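## Task

Move the blank whose end is painted red into the milling vise so it lies on the two low parallel bars between the jaws, either keeping its original face up or flipped over. Its long side must be pressed against the fixed jaw (the end block without hoses) and its unpainted end against the work stop (the short rod between the jaws). All other blanks must finish entirely on their own starting plate, original face up or flipped, not resting on another blank or on a plate pin. The result must hold without the robot supporting it, and nothing the robot is touching at the end may settle by more than about a fingernail's width once released.

## Robot and tools

ROBOT. One custom six-joint arm with a two-finger parallel gripper. Upper arm 408 mm, forearm 391 mm; the forearm roll axis is offset 150 mm from the elbow axis. Joint ranges (rad), base outward: waist -6.283 to 6.283, shoulder -2.304 to 2.304, elbow -4.224 to 0.061, forearm roll -6.283 to 6.283, wrist pitch -2.164 to 2.164, wrist roll -6.283 to 6.283. Load limits (N m): waist 57, shoulder 57, elbow 47.5, forearm roll 25.6, wrist pitch 18, wrist roll 18; a carried part adds to them. The elbow never fully straightens. The base may sit tilted on its mount, and the mount counts as arm for clearance checks.

FRAMES. Scene frame: origin on the table top under the base, +z up, +y to the left when facing along +x. Gripper frame: fingers point along +z, and they open and close along y. The reported hand point lies between the pads when closed, roughly 2 cm short of the fingertips; closing pushes the tips about 10 mm further along +z.

execute_actions(actions). actions is a list of actions; each action is a list of 0 to 15 rows; each row is 7 numbers in [-1, 1]: dx, dy, dz, rx, ry, rz, opening. There is a single arm, so one row covers everything. Each row lasts one control step (1/30 s); an action always spans 15 steps (0.5 s), repeating its final row if shorter. dx..rz are an offset target, in gripper axes, from the gripper pose measured when that action began (for the first action of a call, the last pose any result reported). Every row in an action refers to that same start, so rows are not summed. Scale: 1.0 equals 0.6 m for dx, dy, dz and 180 degrees for the rotation vector rx, ry, rz. opening is absolute, not an offset: +1 fully open (0.084 m), -1 closed. An empty list just returns state and images.

move(target, speed, blocking). target is one 7-number row laid out as above: offsets in gripper axes from the pose in the latest result that shows one, plus an absolute opening, sent when the move starts. The gripper follows a straight path there lasting 0.5 to 10 s (cut off at 10 s). speed is the path's top speed in m/s, 0.002 to 0.5, default 0.25; rotation is capped at twice that in rad/s. The path ignores obstacles and the real hand can lag, stray, or overshoot the speed near full reach. Faster motion and targets set deeper past a contact mean harder impacts and pushes. With blocking=false the result comes back after 0.5 s while motion continues; check it with wait(0), and use wait or stop before issuing further rows or moves. The added 'move:' line reports the ending (done, off_target, moving, held, fault...), the distance to target, and limits: paced means the command was clipped; held means a safety check blocked some steps, after which the arm may jump faster than requested.

wait(seconds): 0 to 10; the arm keeps its last command and any running move continues, returning early if it finishes. stop(): brakes a running move (needs room, more when fast); fingers keep moving. zoom_image(camera, region): camera is cam_head_left, cam_head_right or cam_wrist; region [x0, y0, x1, y1] in pixels from the top-left, at most 504 by 504. All three images are 896x504. finished_scene(scene): give the current scene number; it is final and reports success, then the next task appears.

MOTION LIMITS. Each step the commanded pose is clipped to within 70 mm and 16 degrees of the measured pose, then damped inverse kinematics chases it, favouring position over orientation. Large offsets may need several actions; after an action the arm stops at the last clipped pose, so send the remainder next. Joints move at most 3.14 rad/s, taking 0.16 s to accelerate, and arrive together.

RESULT LINES. State: end_effector_position (m), end_effector_quat_wxyz, linear and angular velocities, in scene frame; the printed position may be off, more so far out. grip_measured is finger opening on the command scale. 'Hand target' is the pose the controller currently pursues. 'pose unreachable' means the clearance check altered or blocked the command. MOTOR HOT appears from 65 °C; at 80 °C an OVER-TEMPERATURE FAULT brakes the arm until it cools. A torque fault (a joint hitting its load limit) backs that joint off, holds 10 s and drops the rest of the call.

GRIPPING. To hold, keep commanding an opening clearly below grip_measured; the gap sets squeeze force (about 24 N per pad max for parts up to ~6 cm). Re-sending the measured value still presses lightly; wide parts may slip. Fast closing can overshoot force and even spring open. Parts in hand may be tugged, and loose parts nudged, without warning.

AVOID. Dropping or slamming parts, hard collisions, heavy pressing into the vise or plate, torque and heat faults, knocking anything off the table, disturbing other blanks or leaving them on pins or on each other, and ending while the gripper still supports the seated blank. Release and back off before finishing. Long loaded holds heat the motors.

Each tool is called after "Request:" as a command line: name --argument value for each argument, lists and objects as JSON in quotes; but a table of rows of numbers goes row by row, as --pt "numbers of a row", without its own name.

## Session

Request:
execute_actions --actions '[]'

Scene clock: 0.00 s.
end_effector_position=(+0.8077, -0.3423, +0.3711) grip_measured=+1.00 end_effector_quat_wxyz=(+0.160, +0.942, +0.218, -0.199) end_effector_velocity=(-0.000, -0.000, +0.000) end_effector_angular_velocity=(+0.000, +0.000, -0.001)
Joint positions: [-0.014 -0.172 -1.627 -0.928 -1.448  0.053  0.084]
Joint velocities: [-0.001  0.     0.     0.    -0.    -0.     0.   ]
Motor temperatures (°C, as the motors report them): [25 26 27 29 33 32]
Hand target: +0.808, -0.342, +0.371; +0.160, +0.942, +0.218, -0.199

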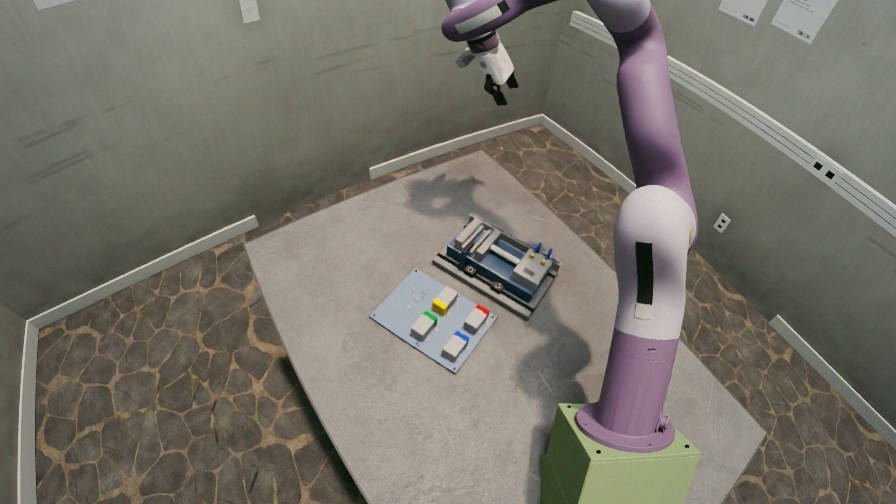

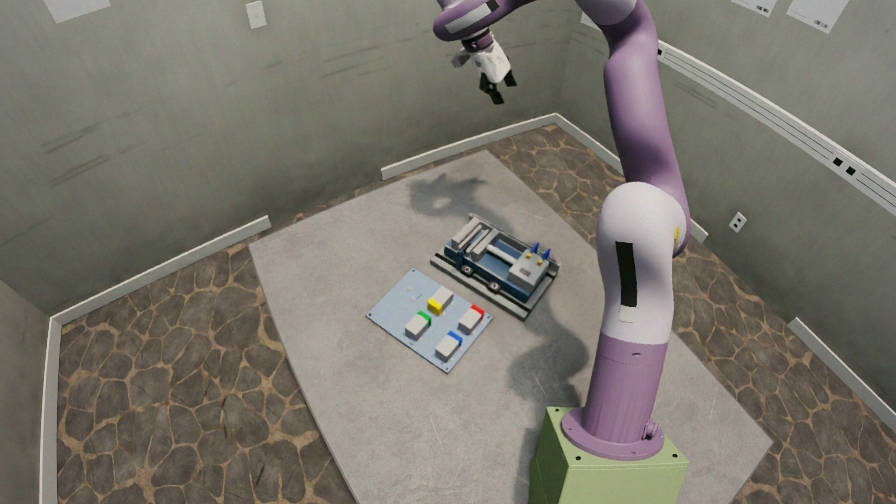

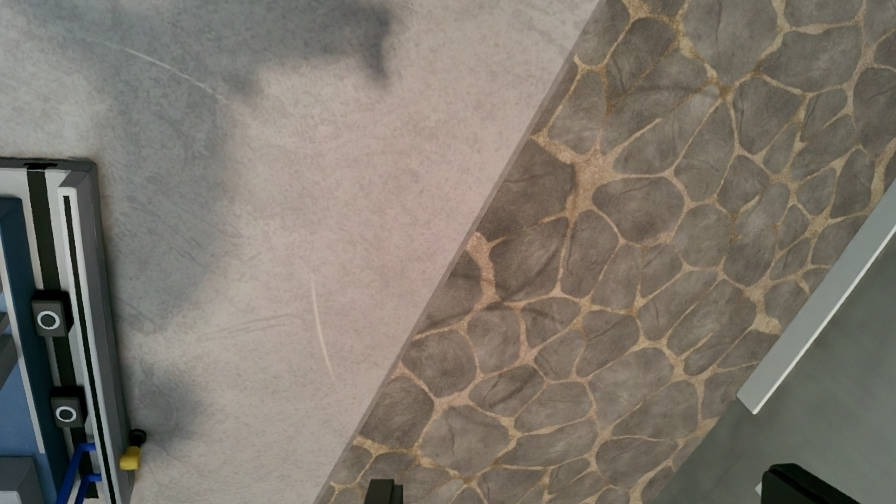

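Request:
zoom_image --camera "cam_head_left" --region '[360,200,580,380]'

Region (360, 200, 580, 380) of cam_head_left's 896x504 image, scaled by 2.291, with more detail than that image has; it fills the top 412 rows of this view, and the rest is white.

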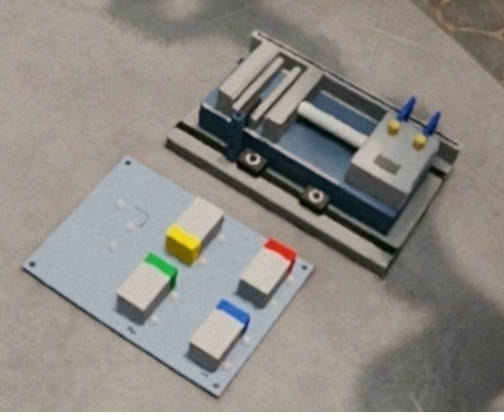

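Request:
move --target '[-0.2,-0.43,-0.03,0.0715,0.148,0,1]'

Scene clock: 2.70 s.
end_effector_position=(+0.5918, -0.1570, +0.3839) grip_measured=+1.00 end_effector_quat_wxyz=(+0.001, +0.974, +0.226, +0.000) end_effector_velocity=(-0.002, +0.001, +0.001) end_effector_angular_velocity=(-0.001, -0.005, -0.002)
Joint positions: [ 0.371  0.396 -0.705 -0.923 -1.007  0.578  0.084]
Joint velocities: [ 0.009  0.004  0.006 -0.006 -0.003  0.013  0.   ]
Motor temperatures (°C, as the motors report them): [25 26 27 29 33 32]
Hand target: +0.592, -0.157, +0.384; +0.001, +0.974, +0.226, +0.001
Off the commanded pose: 0.001 m, 0 deg.
move: done

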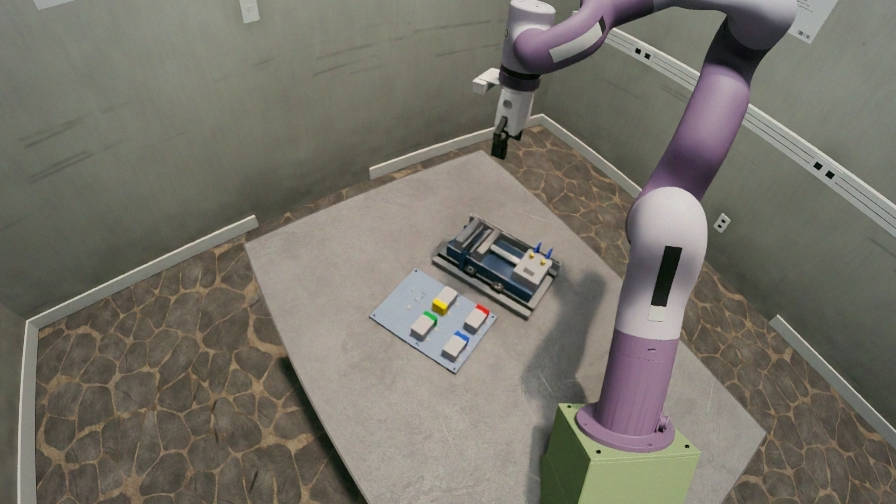

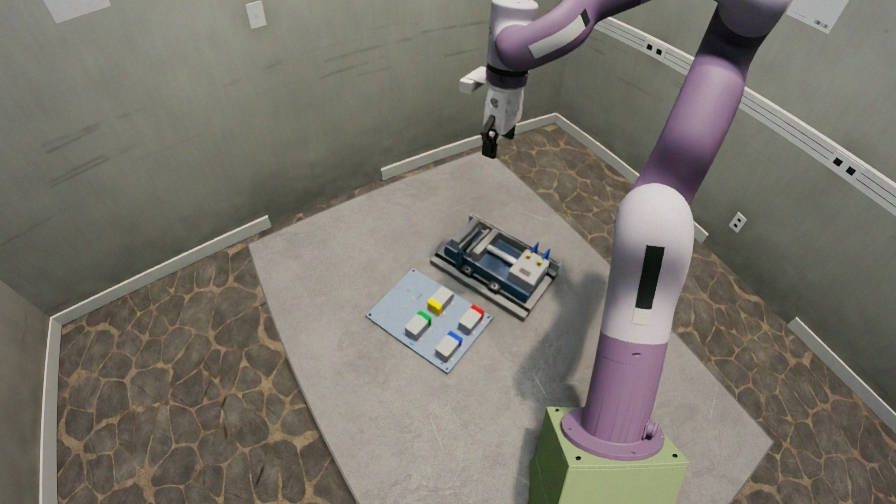

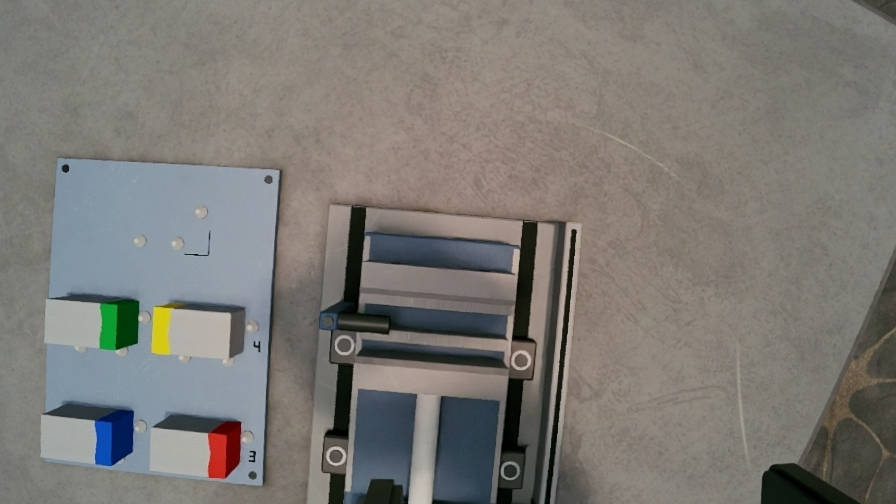

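Request:
move --target '[-0.15,-0.39,0.36,0,0,0.022,1]'

Scene clock: 5.43 s.
end_effector_position=(+0.4093, +0.0137, +0.1683) grip_measured=+1.00 end_effector_quat_wxyz=(+0.000, +0.981, +0.193, +0.001) end_effector_velocity=(+0.000, +0.000, -0.002) end_effector_angular_velocity=(-0.002, -0.014, -0.003)
Joint positions: [ 0.463 -0.283 -0.307 -1.807 -0.794  2.054  0.084]
Joint velocities: [ 0.001 -0.012  0.004 -0.024 -0.016  0.032  0.   ]
Motor temperatures (°C, as the motors report them): [25 26 27 29 33 32]
Hand target: +0.409, +0.014, +0.168; +0.000, +0.981, +0.192, +0.002
Off the commanded pose: 0.001 m, 0 deg.
move: done

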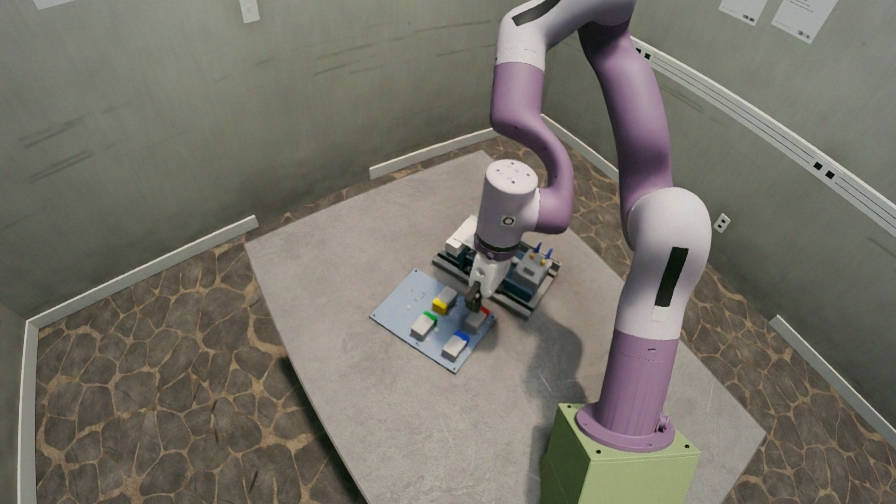

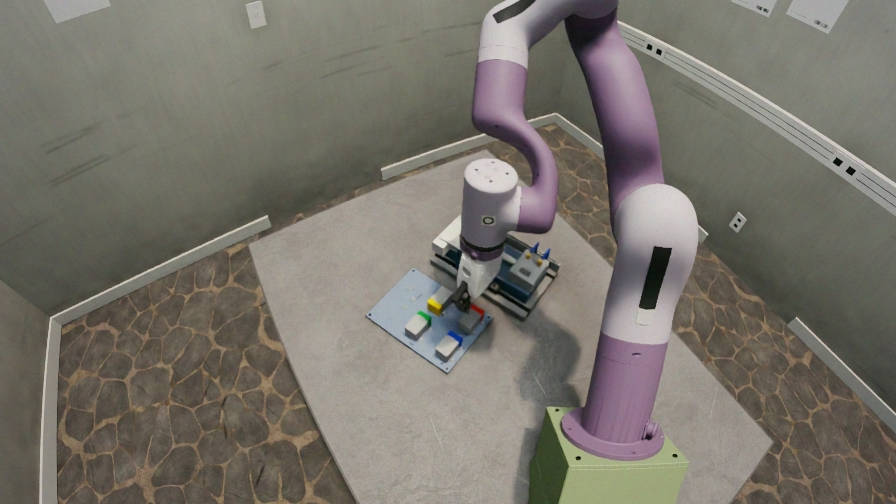

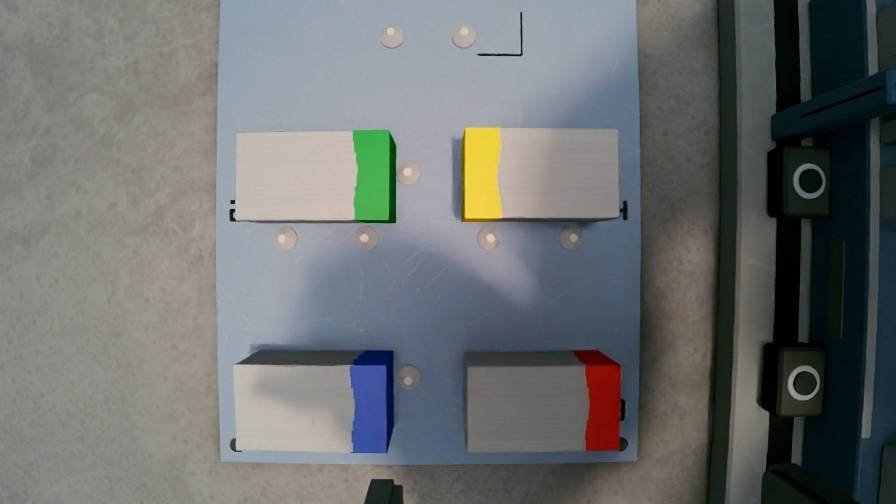

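Request:
move --target '[-0.004,0.015,0.16,0,0,0,1]'

Request:
zoom_image --camera "cam_head_left" --region '[400,240,540,380]'

Scene clock: 7.07 s.
end_effector_position=(+0.4105, +0.0048, +0.0727) grip_measured=+1.00 end_effector_quat_wxyz=(-0.000, +0.981, +0.192, +0.001) end_effector_velocity=(+0.001, +0.001, -0.002) end_effector_angular_velocity=(+0.002, -0.004, +0.002)
Joint positions: [ 0.215 -0.53  -0.377 -2.194 -0.882  2.261  0.084]
Joint velocities: [-0.004 -0.006 -0.002 -0.011 -0.005  0.005  0.   ]
Motor temperatures (°C, as the motors report them): [25 26 27 29 33 32]
Hand target: +0.411, +0.005, +0.072; -0.000, +0.981, +0.192, +0.001
Off the commanded pose: 0.001 m, 0 deg.
move: done

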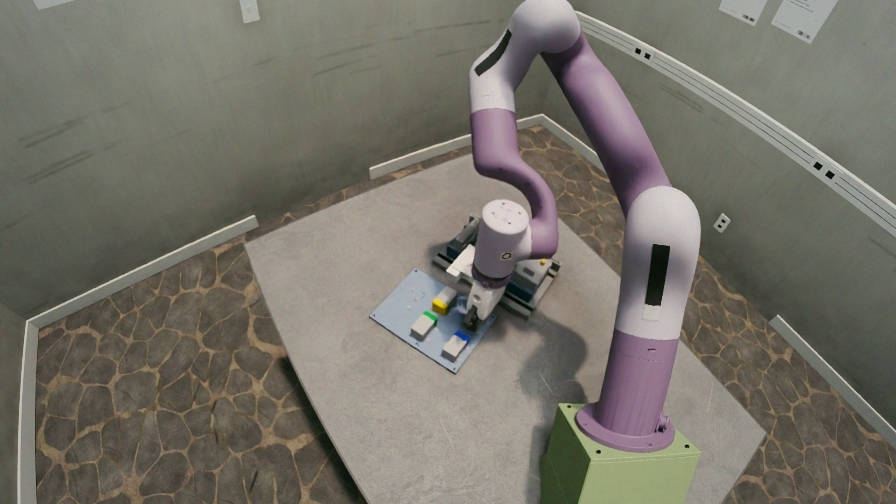

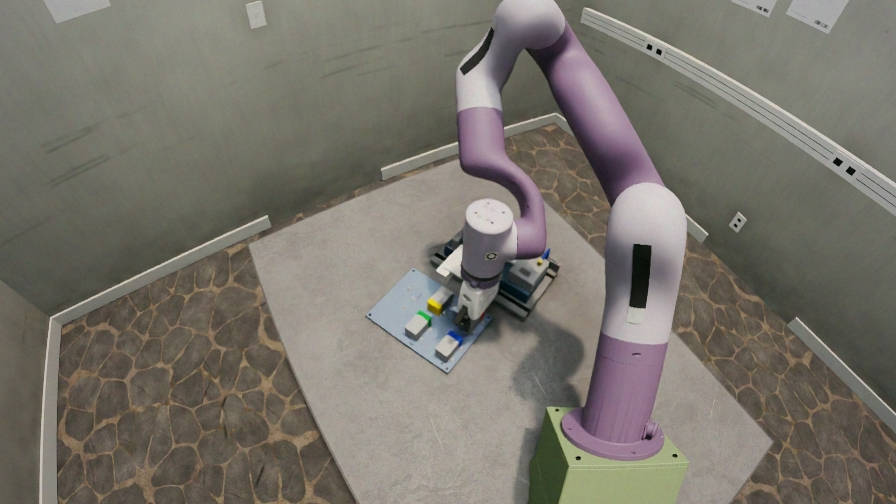

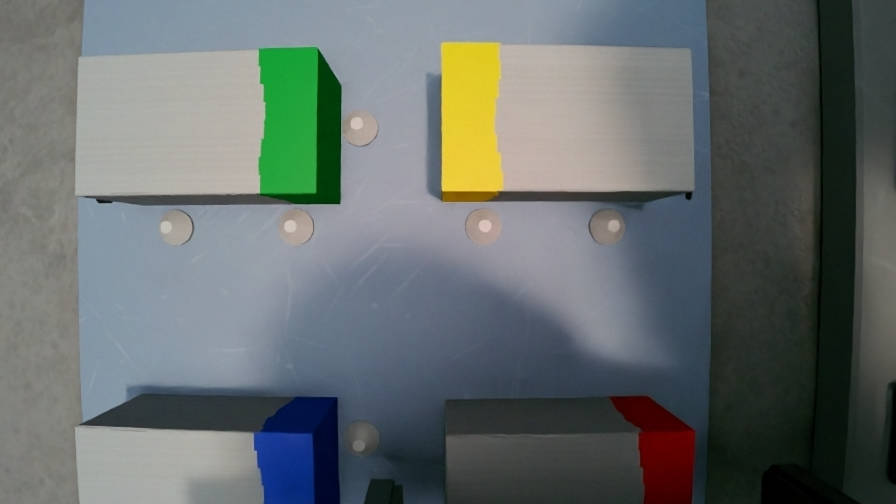

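Region (400, 240, 540, 380) of cam_head_left's 896x504 image, scaled by 3.600, with more detail than that image has.

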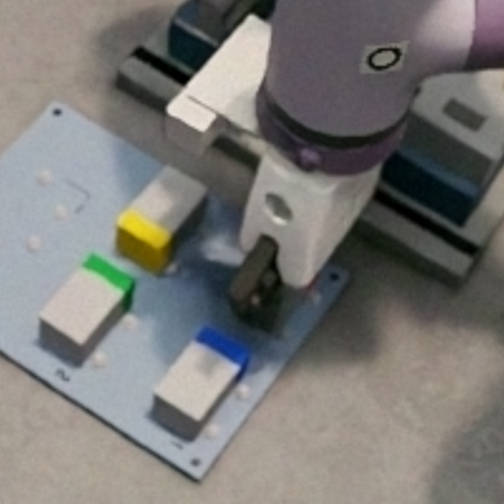

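Request:
execute_actions --actions '[[[0,0,0.01,0,0,0,1],[0,0,0.015,0,0,0,1],[0,0,0.02,0,0,0,1],[0,0,0.025,0,0,0,1],[0,0,0.03,0,0,0,1],[0,0,0.035,0,0,0,1],[0,0,0.04,0,0,0,1],[0,0,0.045,0,0,0,1],[0,0,0.05,0,0,0,1]],[[0,0,0,0,0,0,0.8],[0,0,0,0,0,0,0.7],[0,0,0,0,0,0,0.65],[0,0,0,0,0,0,0.6],[0,0,0,0,0,0,0.55],[0,0,0,0,0,0,0.5],[0,0,0,0,0,0,0.45],[0,0,0,0,0,0,0.4]],[[0,0,0,0,0,0,-1]]]'

Request:
move --target '[0,0,-0.22,0,0,0,-1]'

Scene clock: 9.27 s.
end_effector_position=(+0.4096, +0.0055, +0.0458) grip_measured=+0.38 end_effector_quat_wxyz=(-0.002, +0.981, +0.193, -0.000) end_effector_velocity=(+0.000, -0.000, +0.000) end_effector_angular_velocity=(-0.000, -0.001, +0.001)
Joint positions: [ 0.16  -0.603 -0.413 -2.269 -0.908  2.29   0.06 ]
Joint velocities: [ 0.     0.     0.     0.    -0.001 -0.001  0.   ]
Motor temperatures (°C, as the motors report them): [25 26 27 29 33 32]
Hand target: +0.410, +0.005, +0.046; -0.001, +0.981, +0.193, -0.000
Off the commanded pose: 0.000 m, 0 deg.

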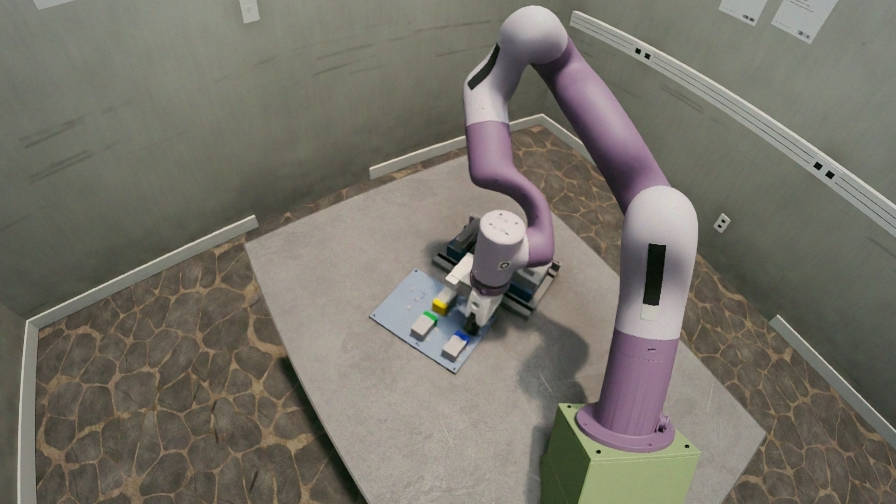

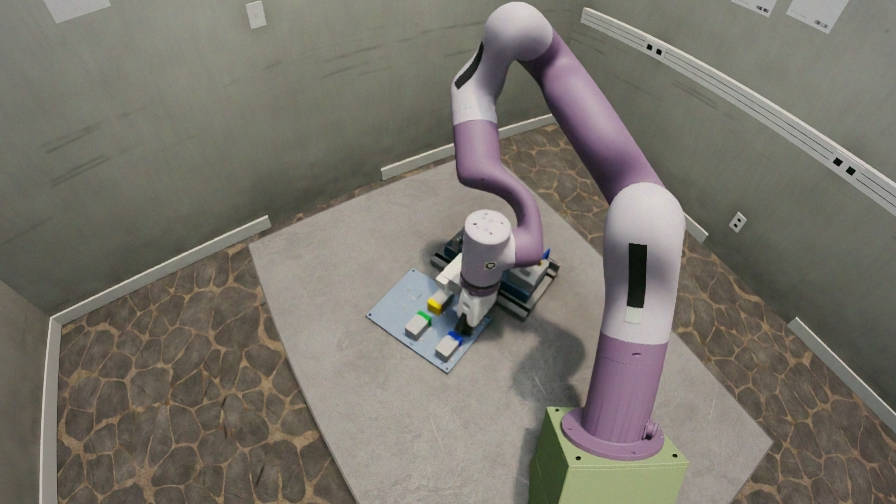

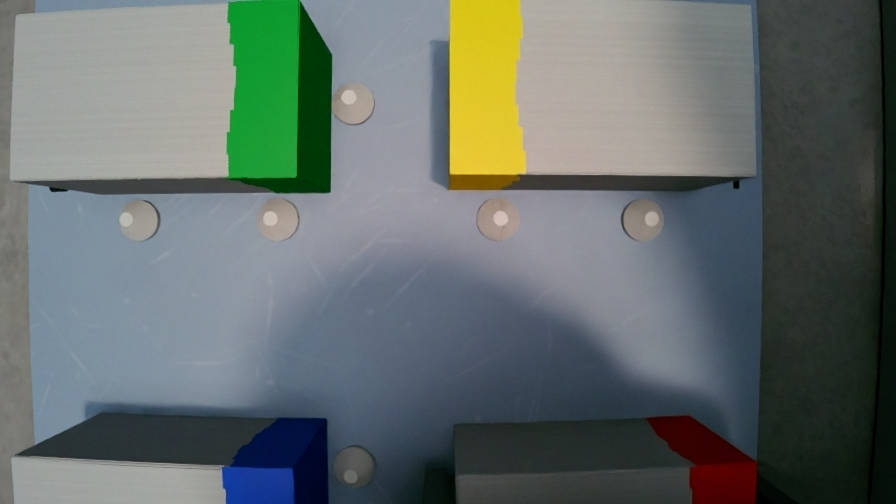

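Scene clock: 10.53 s.
end_effector_position=(+0.4097, +0.0048, +0.1772) grip_measured=+0.37 end_effector_quat_wxyz=(-0.002, +0.981, +0.193, -0.000) end_effector_velocity=(+0.001, -0.000, +0.003) end_effector_angular_velocity=(-0.006, +0.003, +0.002)
Joint positions: [ 0.463 -0.231 -0.29  -1.774 -0.782  2.004  0.06 ]
Joint velocities: [ 0.007  0.006 -0.004  0.027  0.    -0.023  0.   ]
Motor temperatures (°C, as the motors report them): [25 26 27 29 33 32]
Hand target: +0.410, +0.005, +0.178; -0.001, +0.981, +0.193, -0.001
Off the commanded pose: 0.001 m, 0 deg.
move: done

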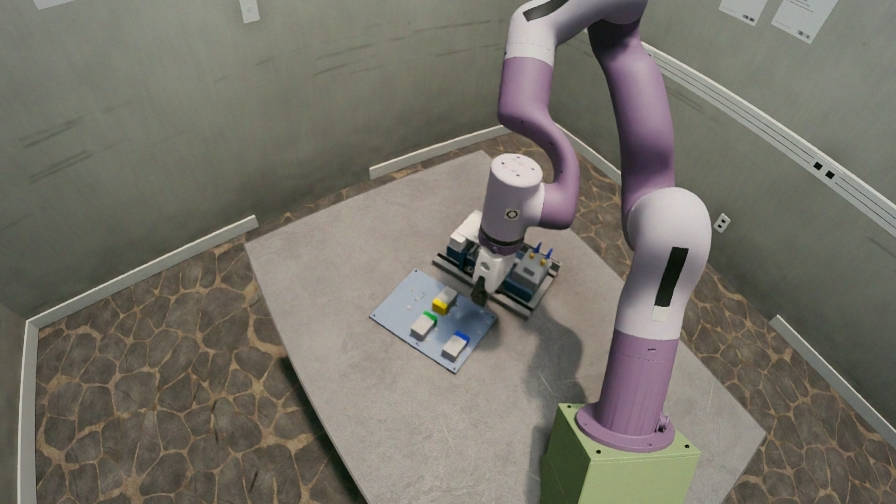

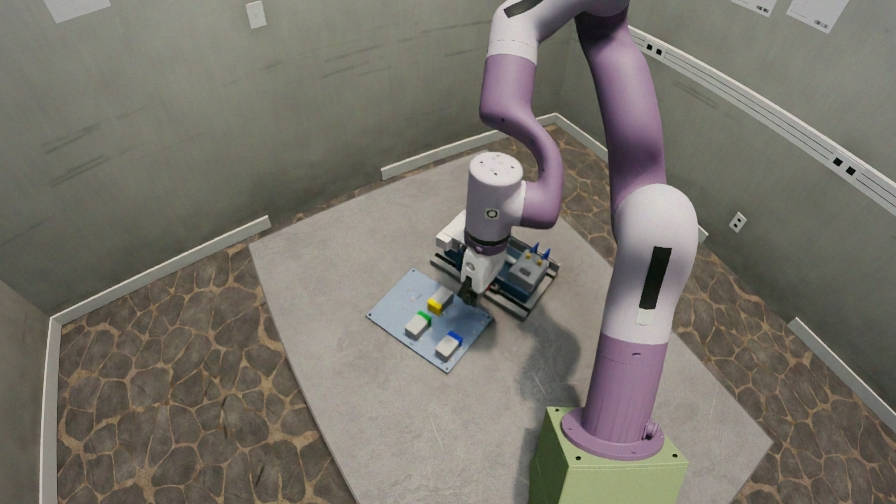

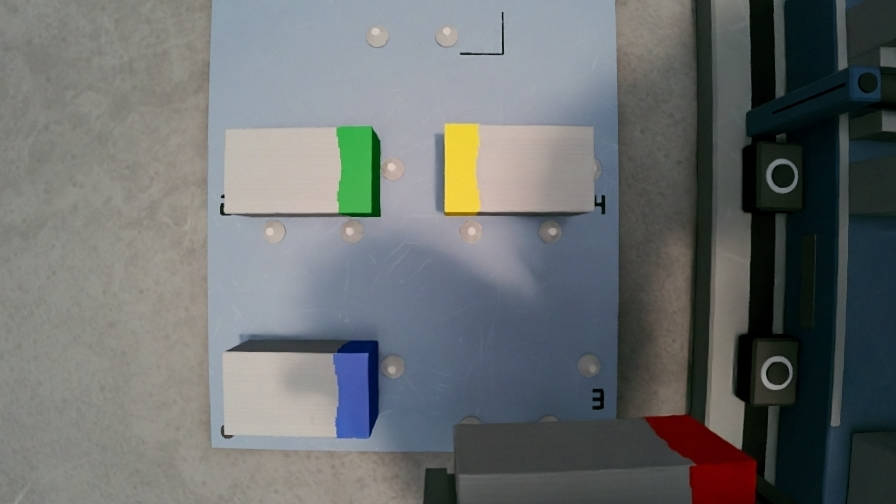

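Request:
move --target '[0.13,0.325,0,0,0,0,-1]'

Scene clock: 12.30 s.
end_effector_position=(+0.5549, -0.1458, +0.1762) grip_measured=+0.37 end_effector_quat_wxyz=(-0.001, +0.981, +0.193, -0.000) end_effector_velocity=(+0.002, -0.002, -0.000) end_effector_angular_velocity=(+0.001, +0.014, +0.001)
Joint positions: [-0.028  0.067 -0.516 -1.612 -0.55   1.206  0.06 ]
Joint velocities: [-0.005 -0.003 -0.014  0.039  0.004 -0.043  0.   ]
Motor temperatures (°C, as the motors report them): [25 26 27 29 33 32]
Hand target: +0.555, -0.146, +0.176; -0.002, +0.981, +0.193, -0.001
Off the commanded pose: 0.001 m, 0 deg.
move: done

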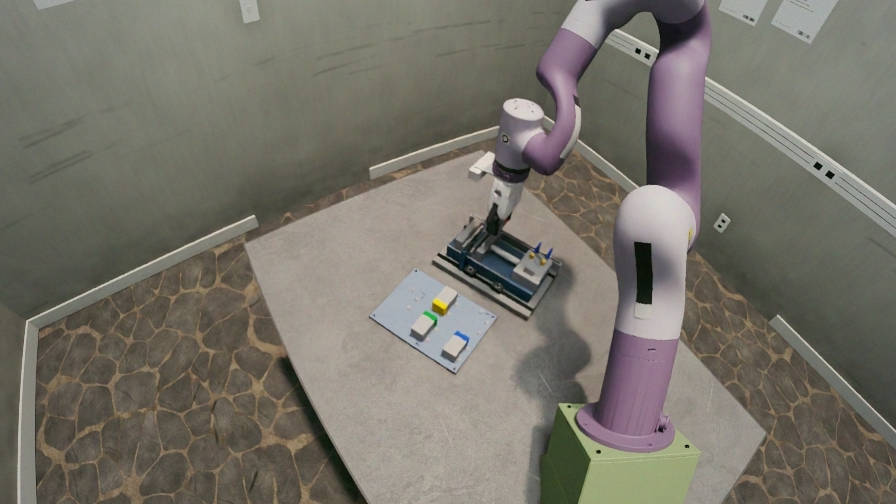

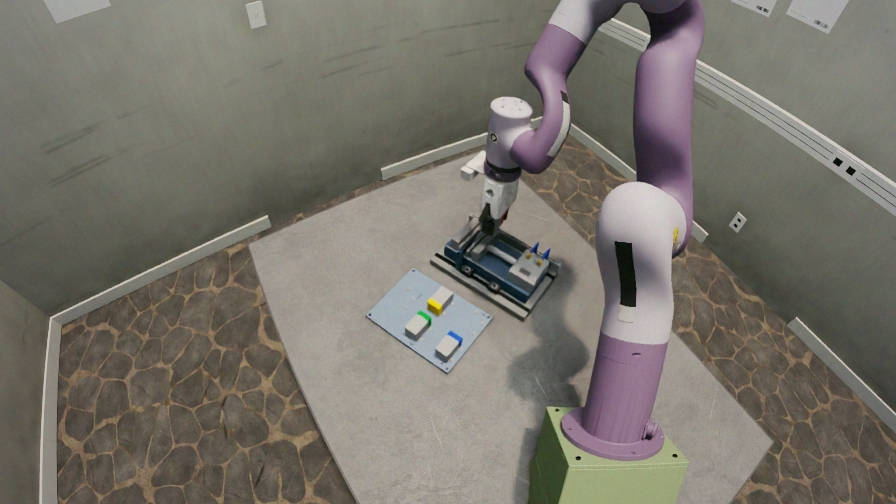

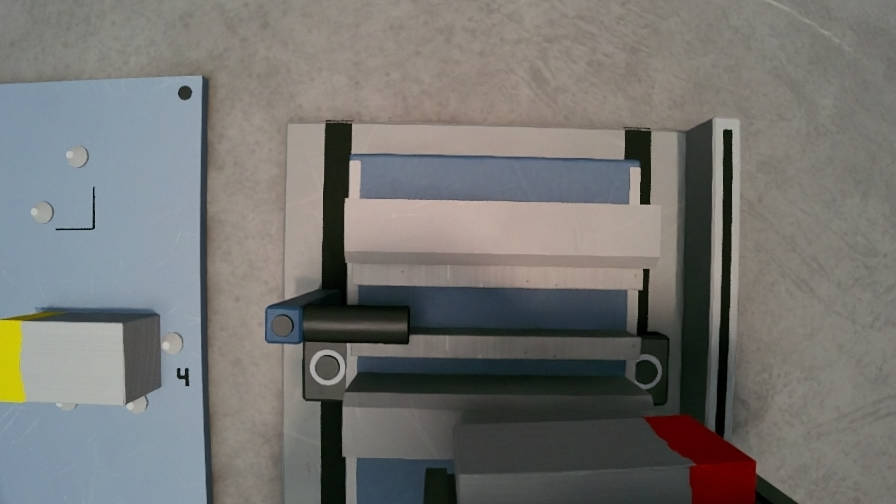

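Request:
move --target '[0.059,-0.012,0.055,0,0,0.008,-1]' --speed 0.12

Scene clock: 13.80 s.
end_effector_position=(+0.5849, -0.1257, +0.1435) grip_measured=+0.37 end_effector_quat_wxyz=(-0.001, +0.984, +0.181, -0.000) end_effector_velocity=(+0.002, +0.001, -0.001) end_effector_angular_velocity=(+0.000, -0.002, -0.002)
Joint positions: [-0.027 -0.073 -0.613 -1.682 -0.554  1.315  0.06 ]
Joint velocities: [ 0.    -0.006 -0.004 -0.005 -0.     0.007  0.   ]
Motor temperatures (°C, as the motors report them): [25 26 27 29 33 32]
Hand target: +0.585, -0.126, +0.143; -0.001, +0.984, +0.181, -0.000
Off the commanded pose: 0.000 m, 0 deg.
move: done

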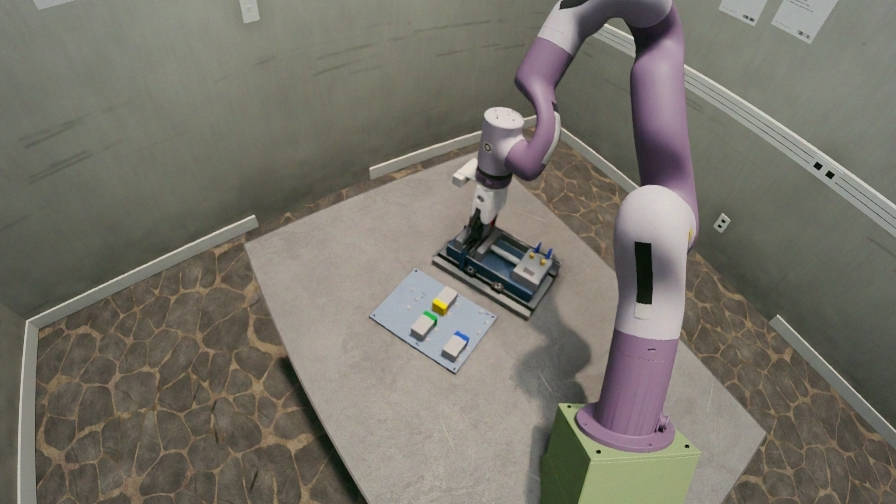

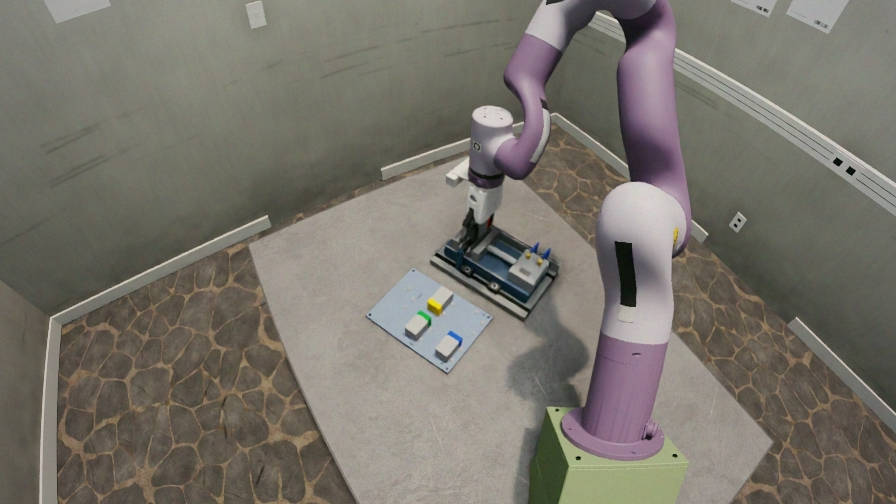

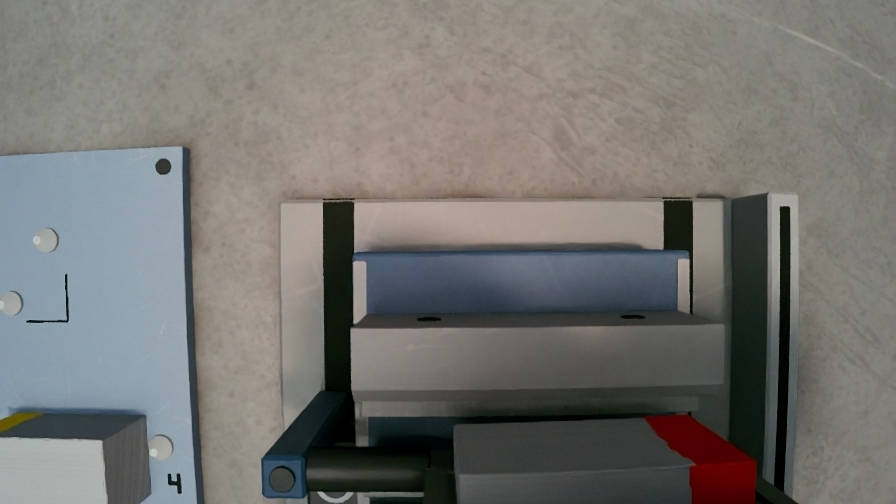

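Request:
move --target '[0.002,0.015,0.033,0,0,0.003,-1]' --speed 0.04

Request:
move --target '[0.002,0,0.011,0,0,0,-1]' --speed 0.01

Request:
zoom_image --camera "cam_head_left" --region '[430,190,530,290]'

Scene clock: 15.27 s.
end_effector_position=(+0.5891, -0.1335, +0.1239) grip_measured=+0.37 end_effector_quat_wxyz=(-0.001, +0.984, +0.176, -0.000) end_effector_velocity=(+0.000, +0.000, -0.002) end_effector_angular_velocity=(+0.001, -0.001, -0.001)
Joint positions: [-0.072 -0.113 -0.634 -1.758 -0.534  1.367  0.06 ]
Joint velocities: [-0.002 -0.004 -0.001 -0.01   0.002  0.009 -0.   ]
Motor temperatures (°C, as the motors report them): [25 26 27 29 33 32]
Hand target: +0.589, -0.134, +0.124; -0.001, +0.984, +0.176, -0.000
Off the commanded pose: 0.000 m, 0 deg.
move: done

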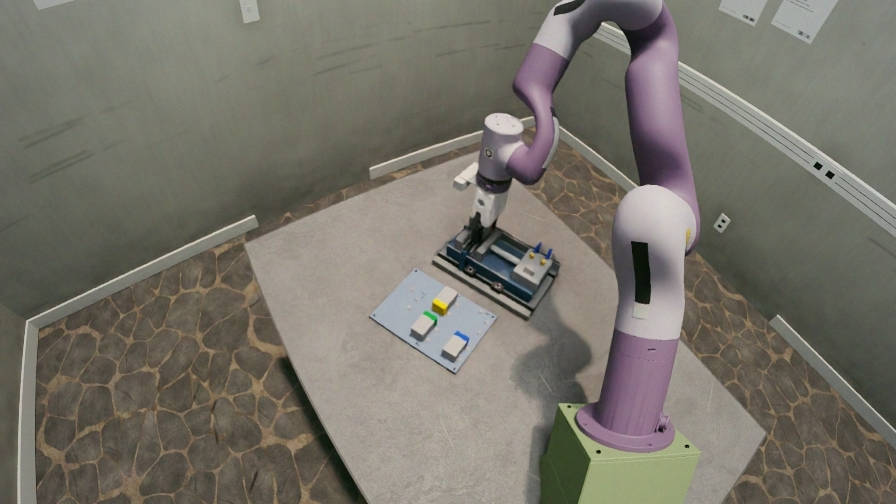

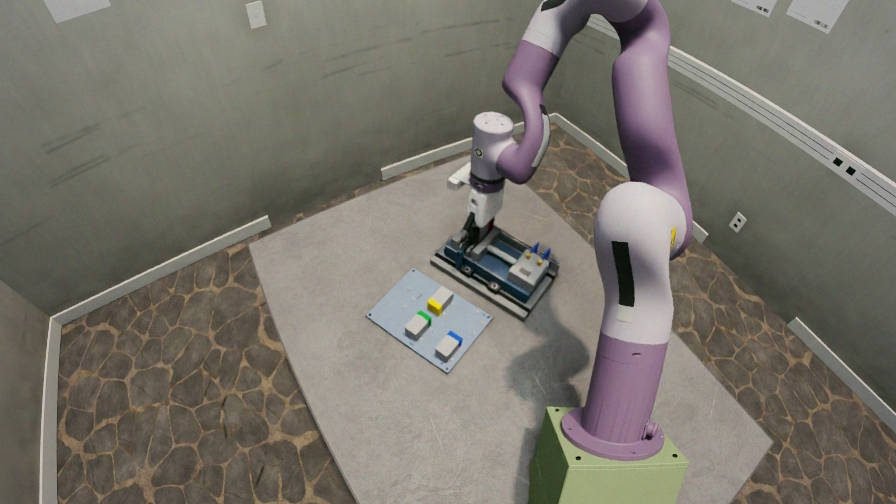

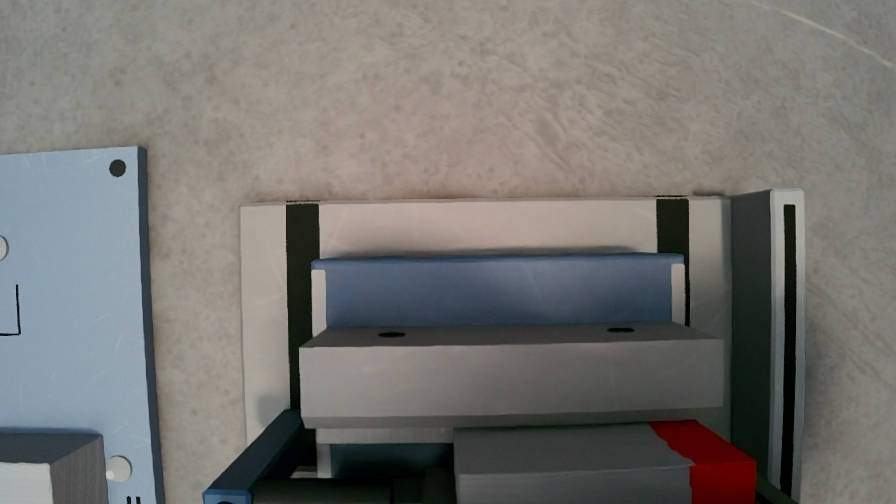

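Scene clock: 16.17 s.
end_effector_position=(+0.5902, -0.1330, +0.1178) grip_measured=+0.37 end_effector_quat_wxyz=(-0.002, +0.984, +0.176, -0.000) end_effector_velocity=(-0.001, +0.000, -0.003) end_effector_angular_velocity=(+0.001, +0.001, +0.003)
Joint positions: [-0.079 -0.13  -0.641 -1.781 -0.533  1.387  0.06 ]
Joint velocities: [-0.003 -0.006 -0.001 -0.011  0.001  0.007  0.   ]
Motor temperatures (°C, as the motors report them): [25 26 27 29 33 32]
Hand target: +0.590, -0.133, +0.117; -0.001, +0.984, +0.176, -0.000
Off the commanded pose: 0.001 m, 0 deg.
move: done

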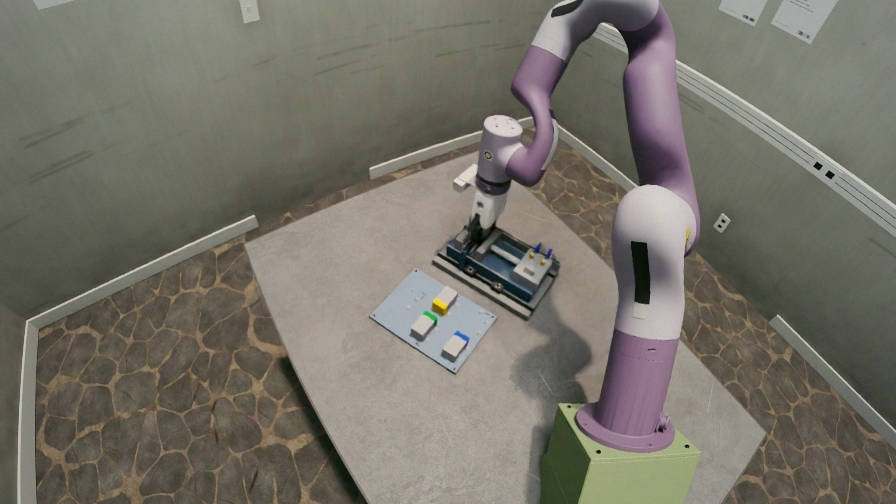

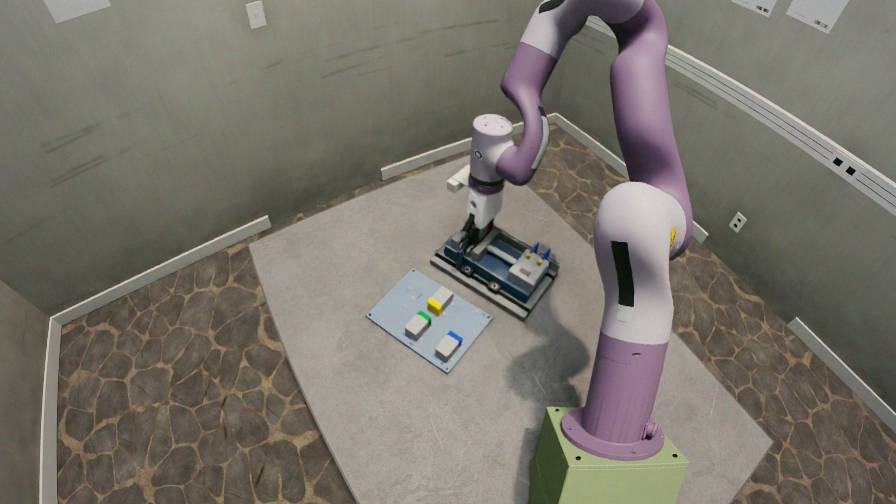

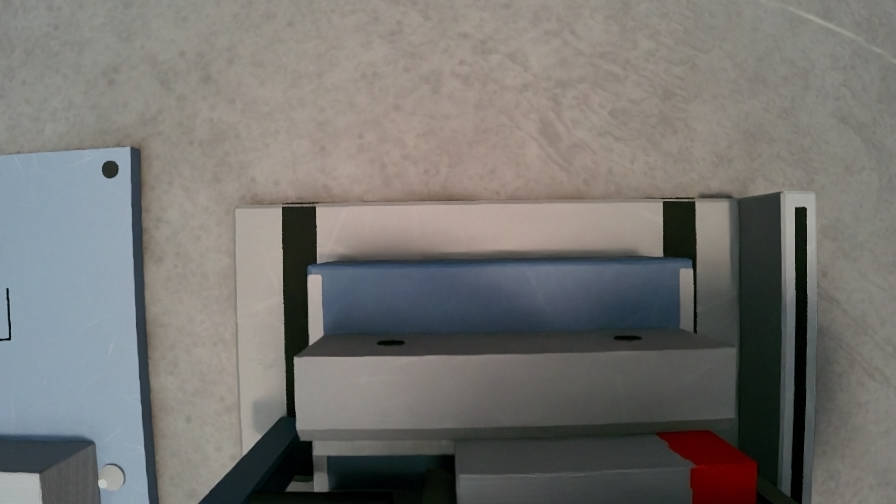

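Region (430, 190, 530, 290) of cam_head_left's 896x504 image, scaled by 5.040, with more detail than that image has.

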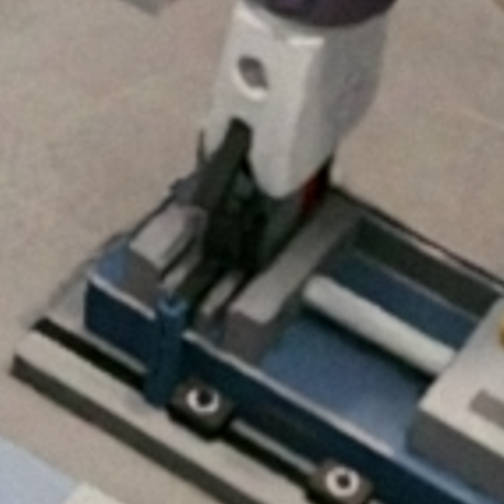

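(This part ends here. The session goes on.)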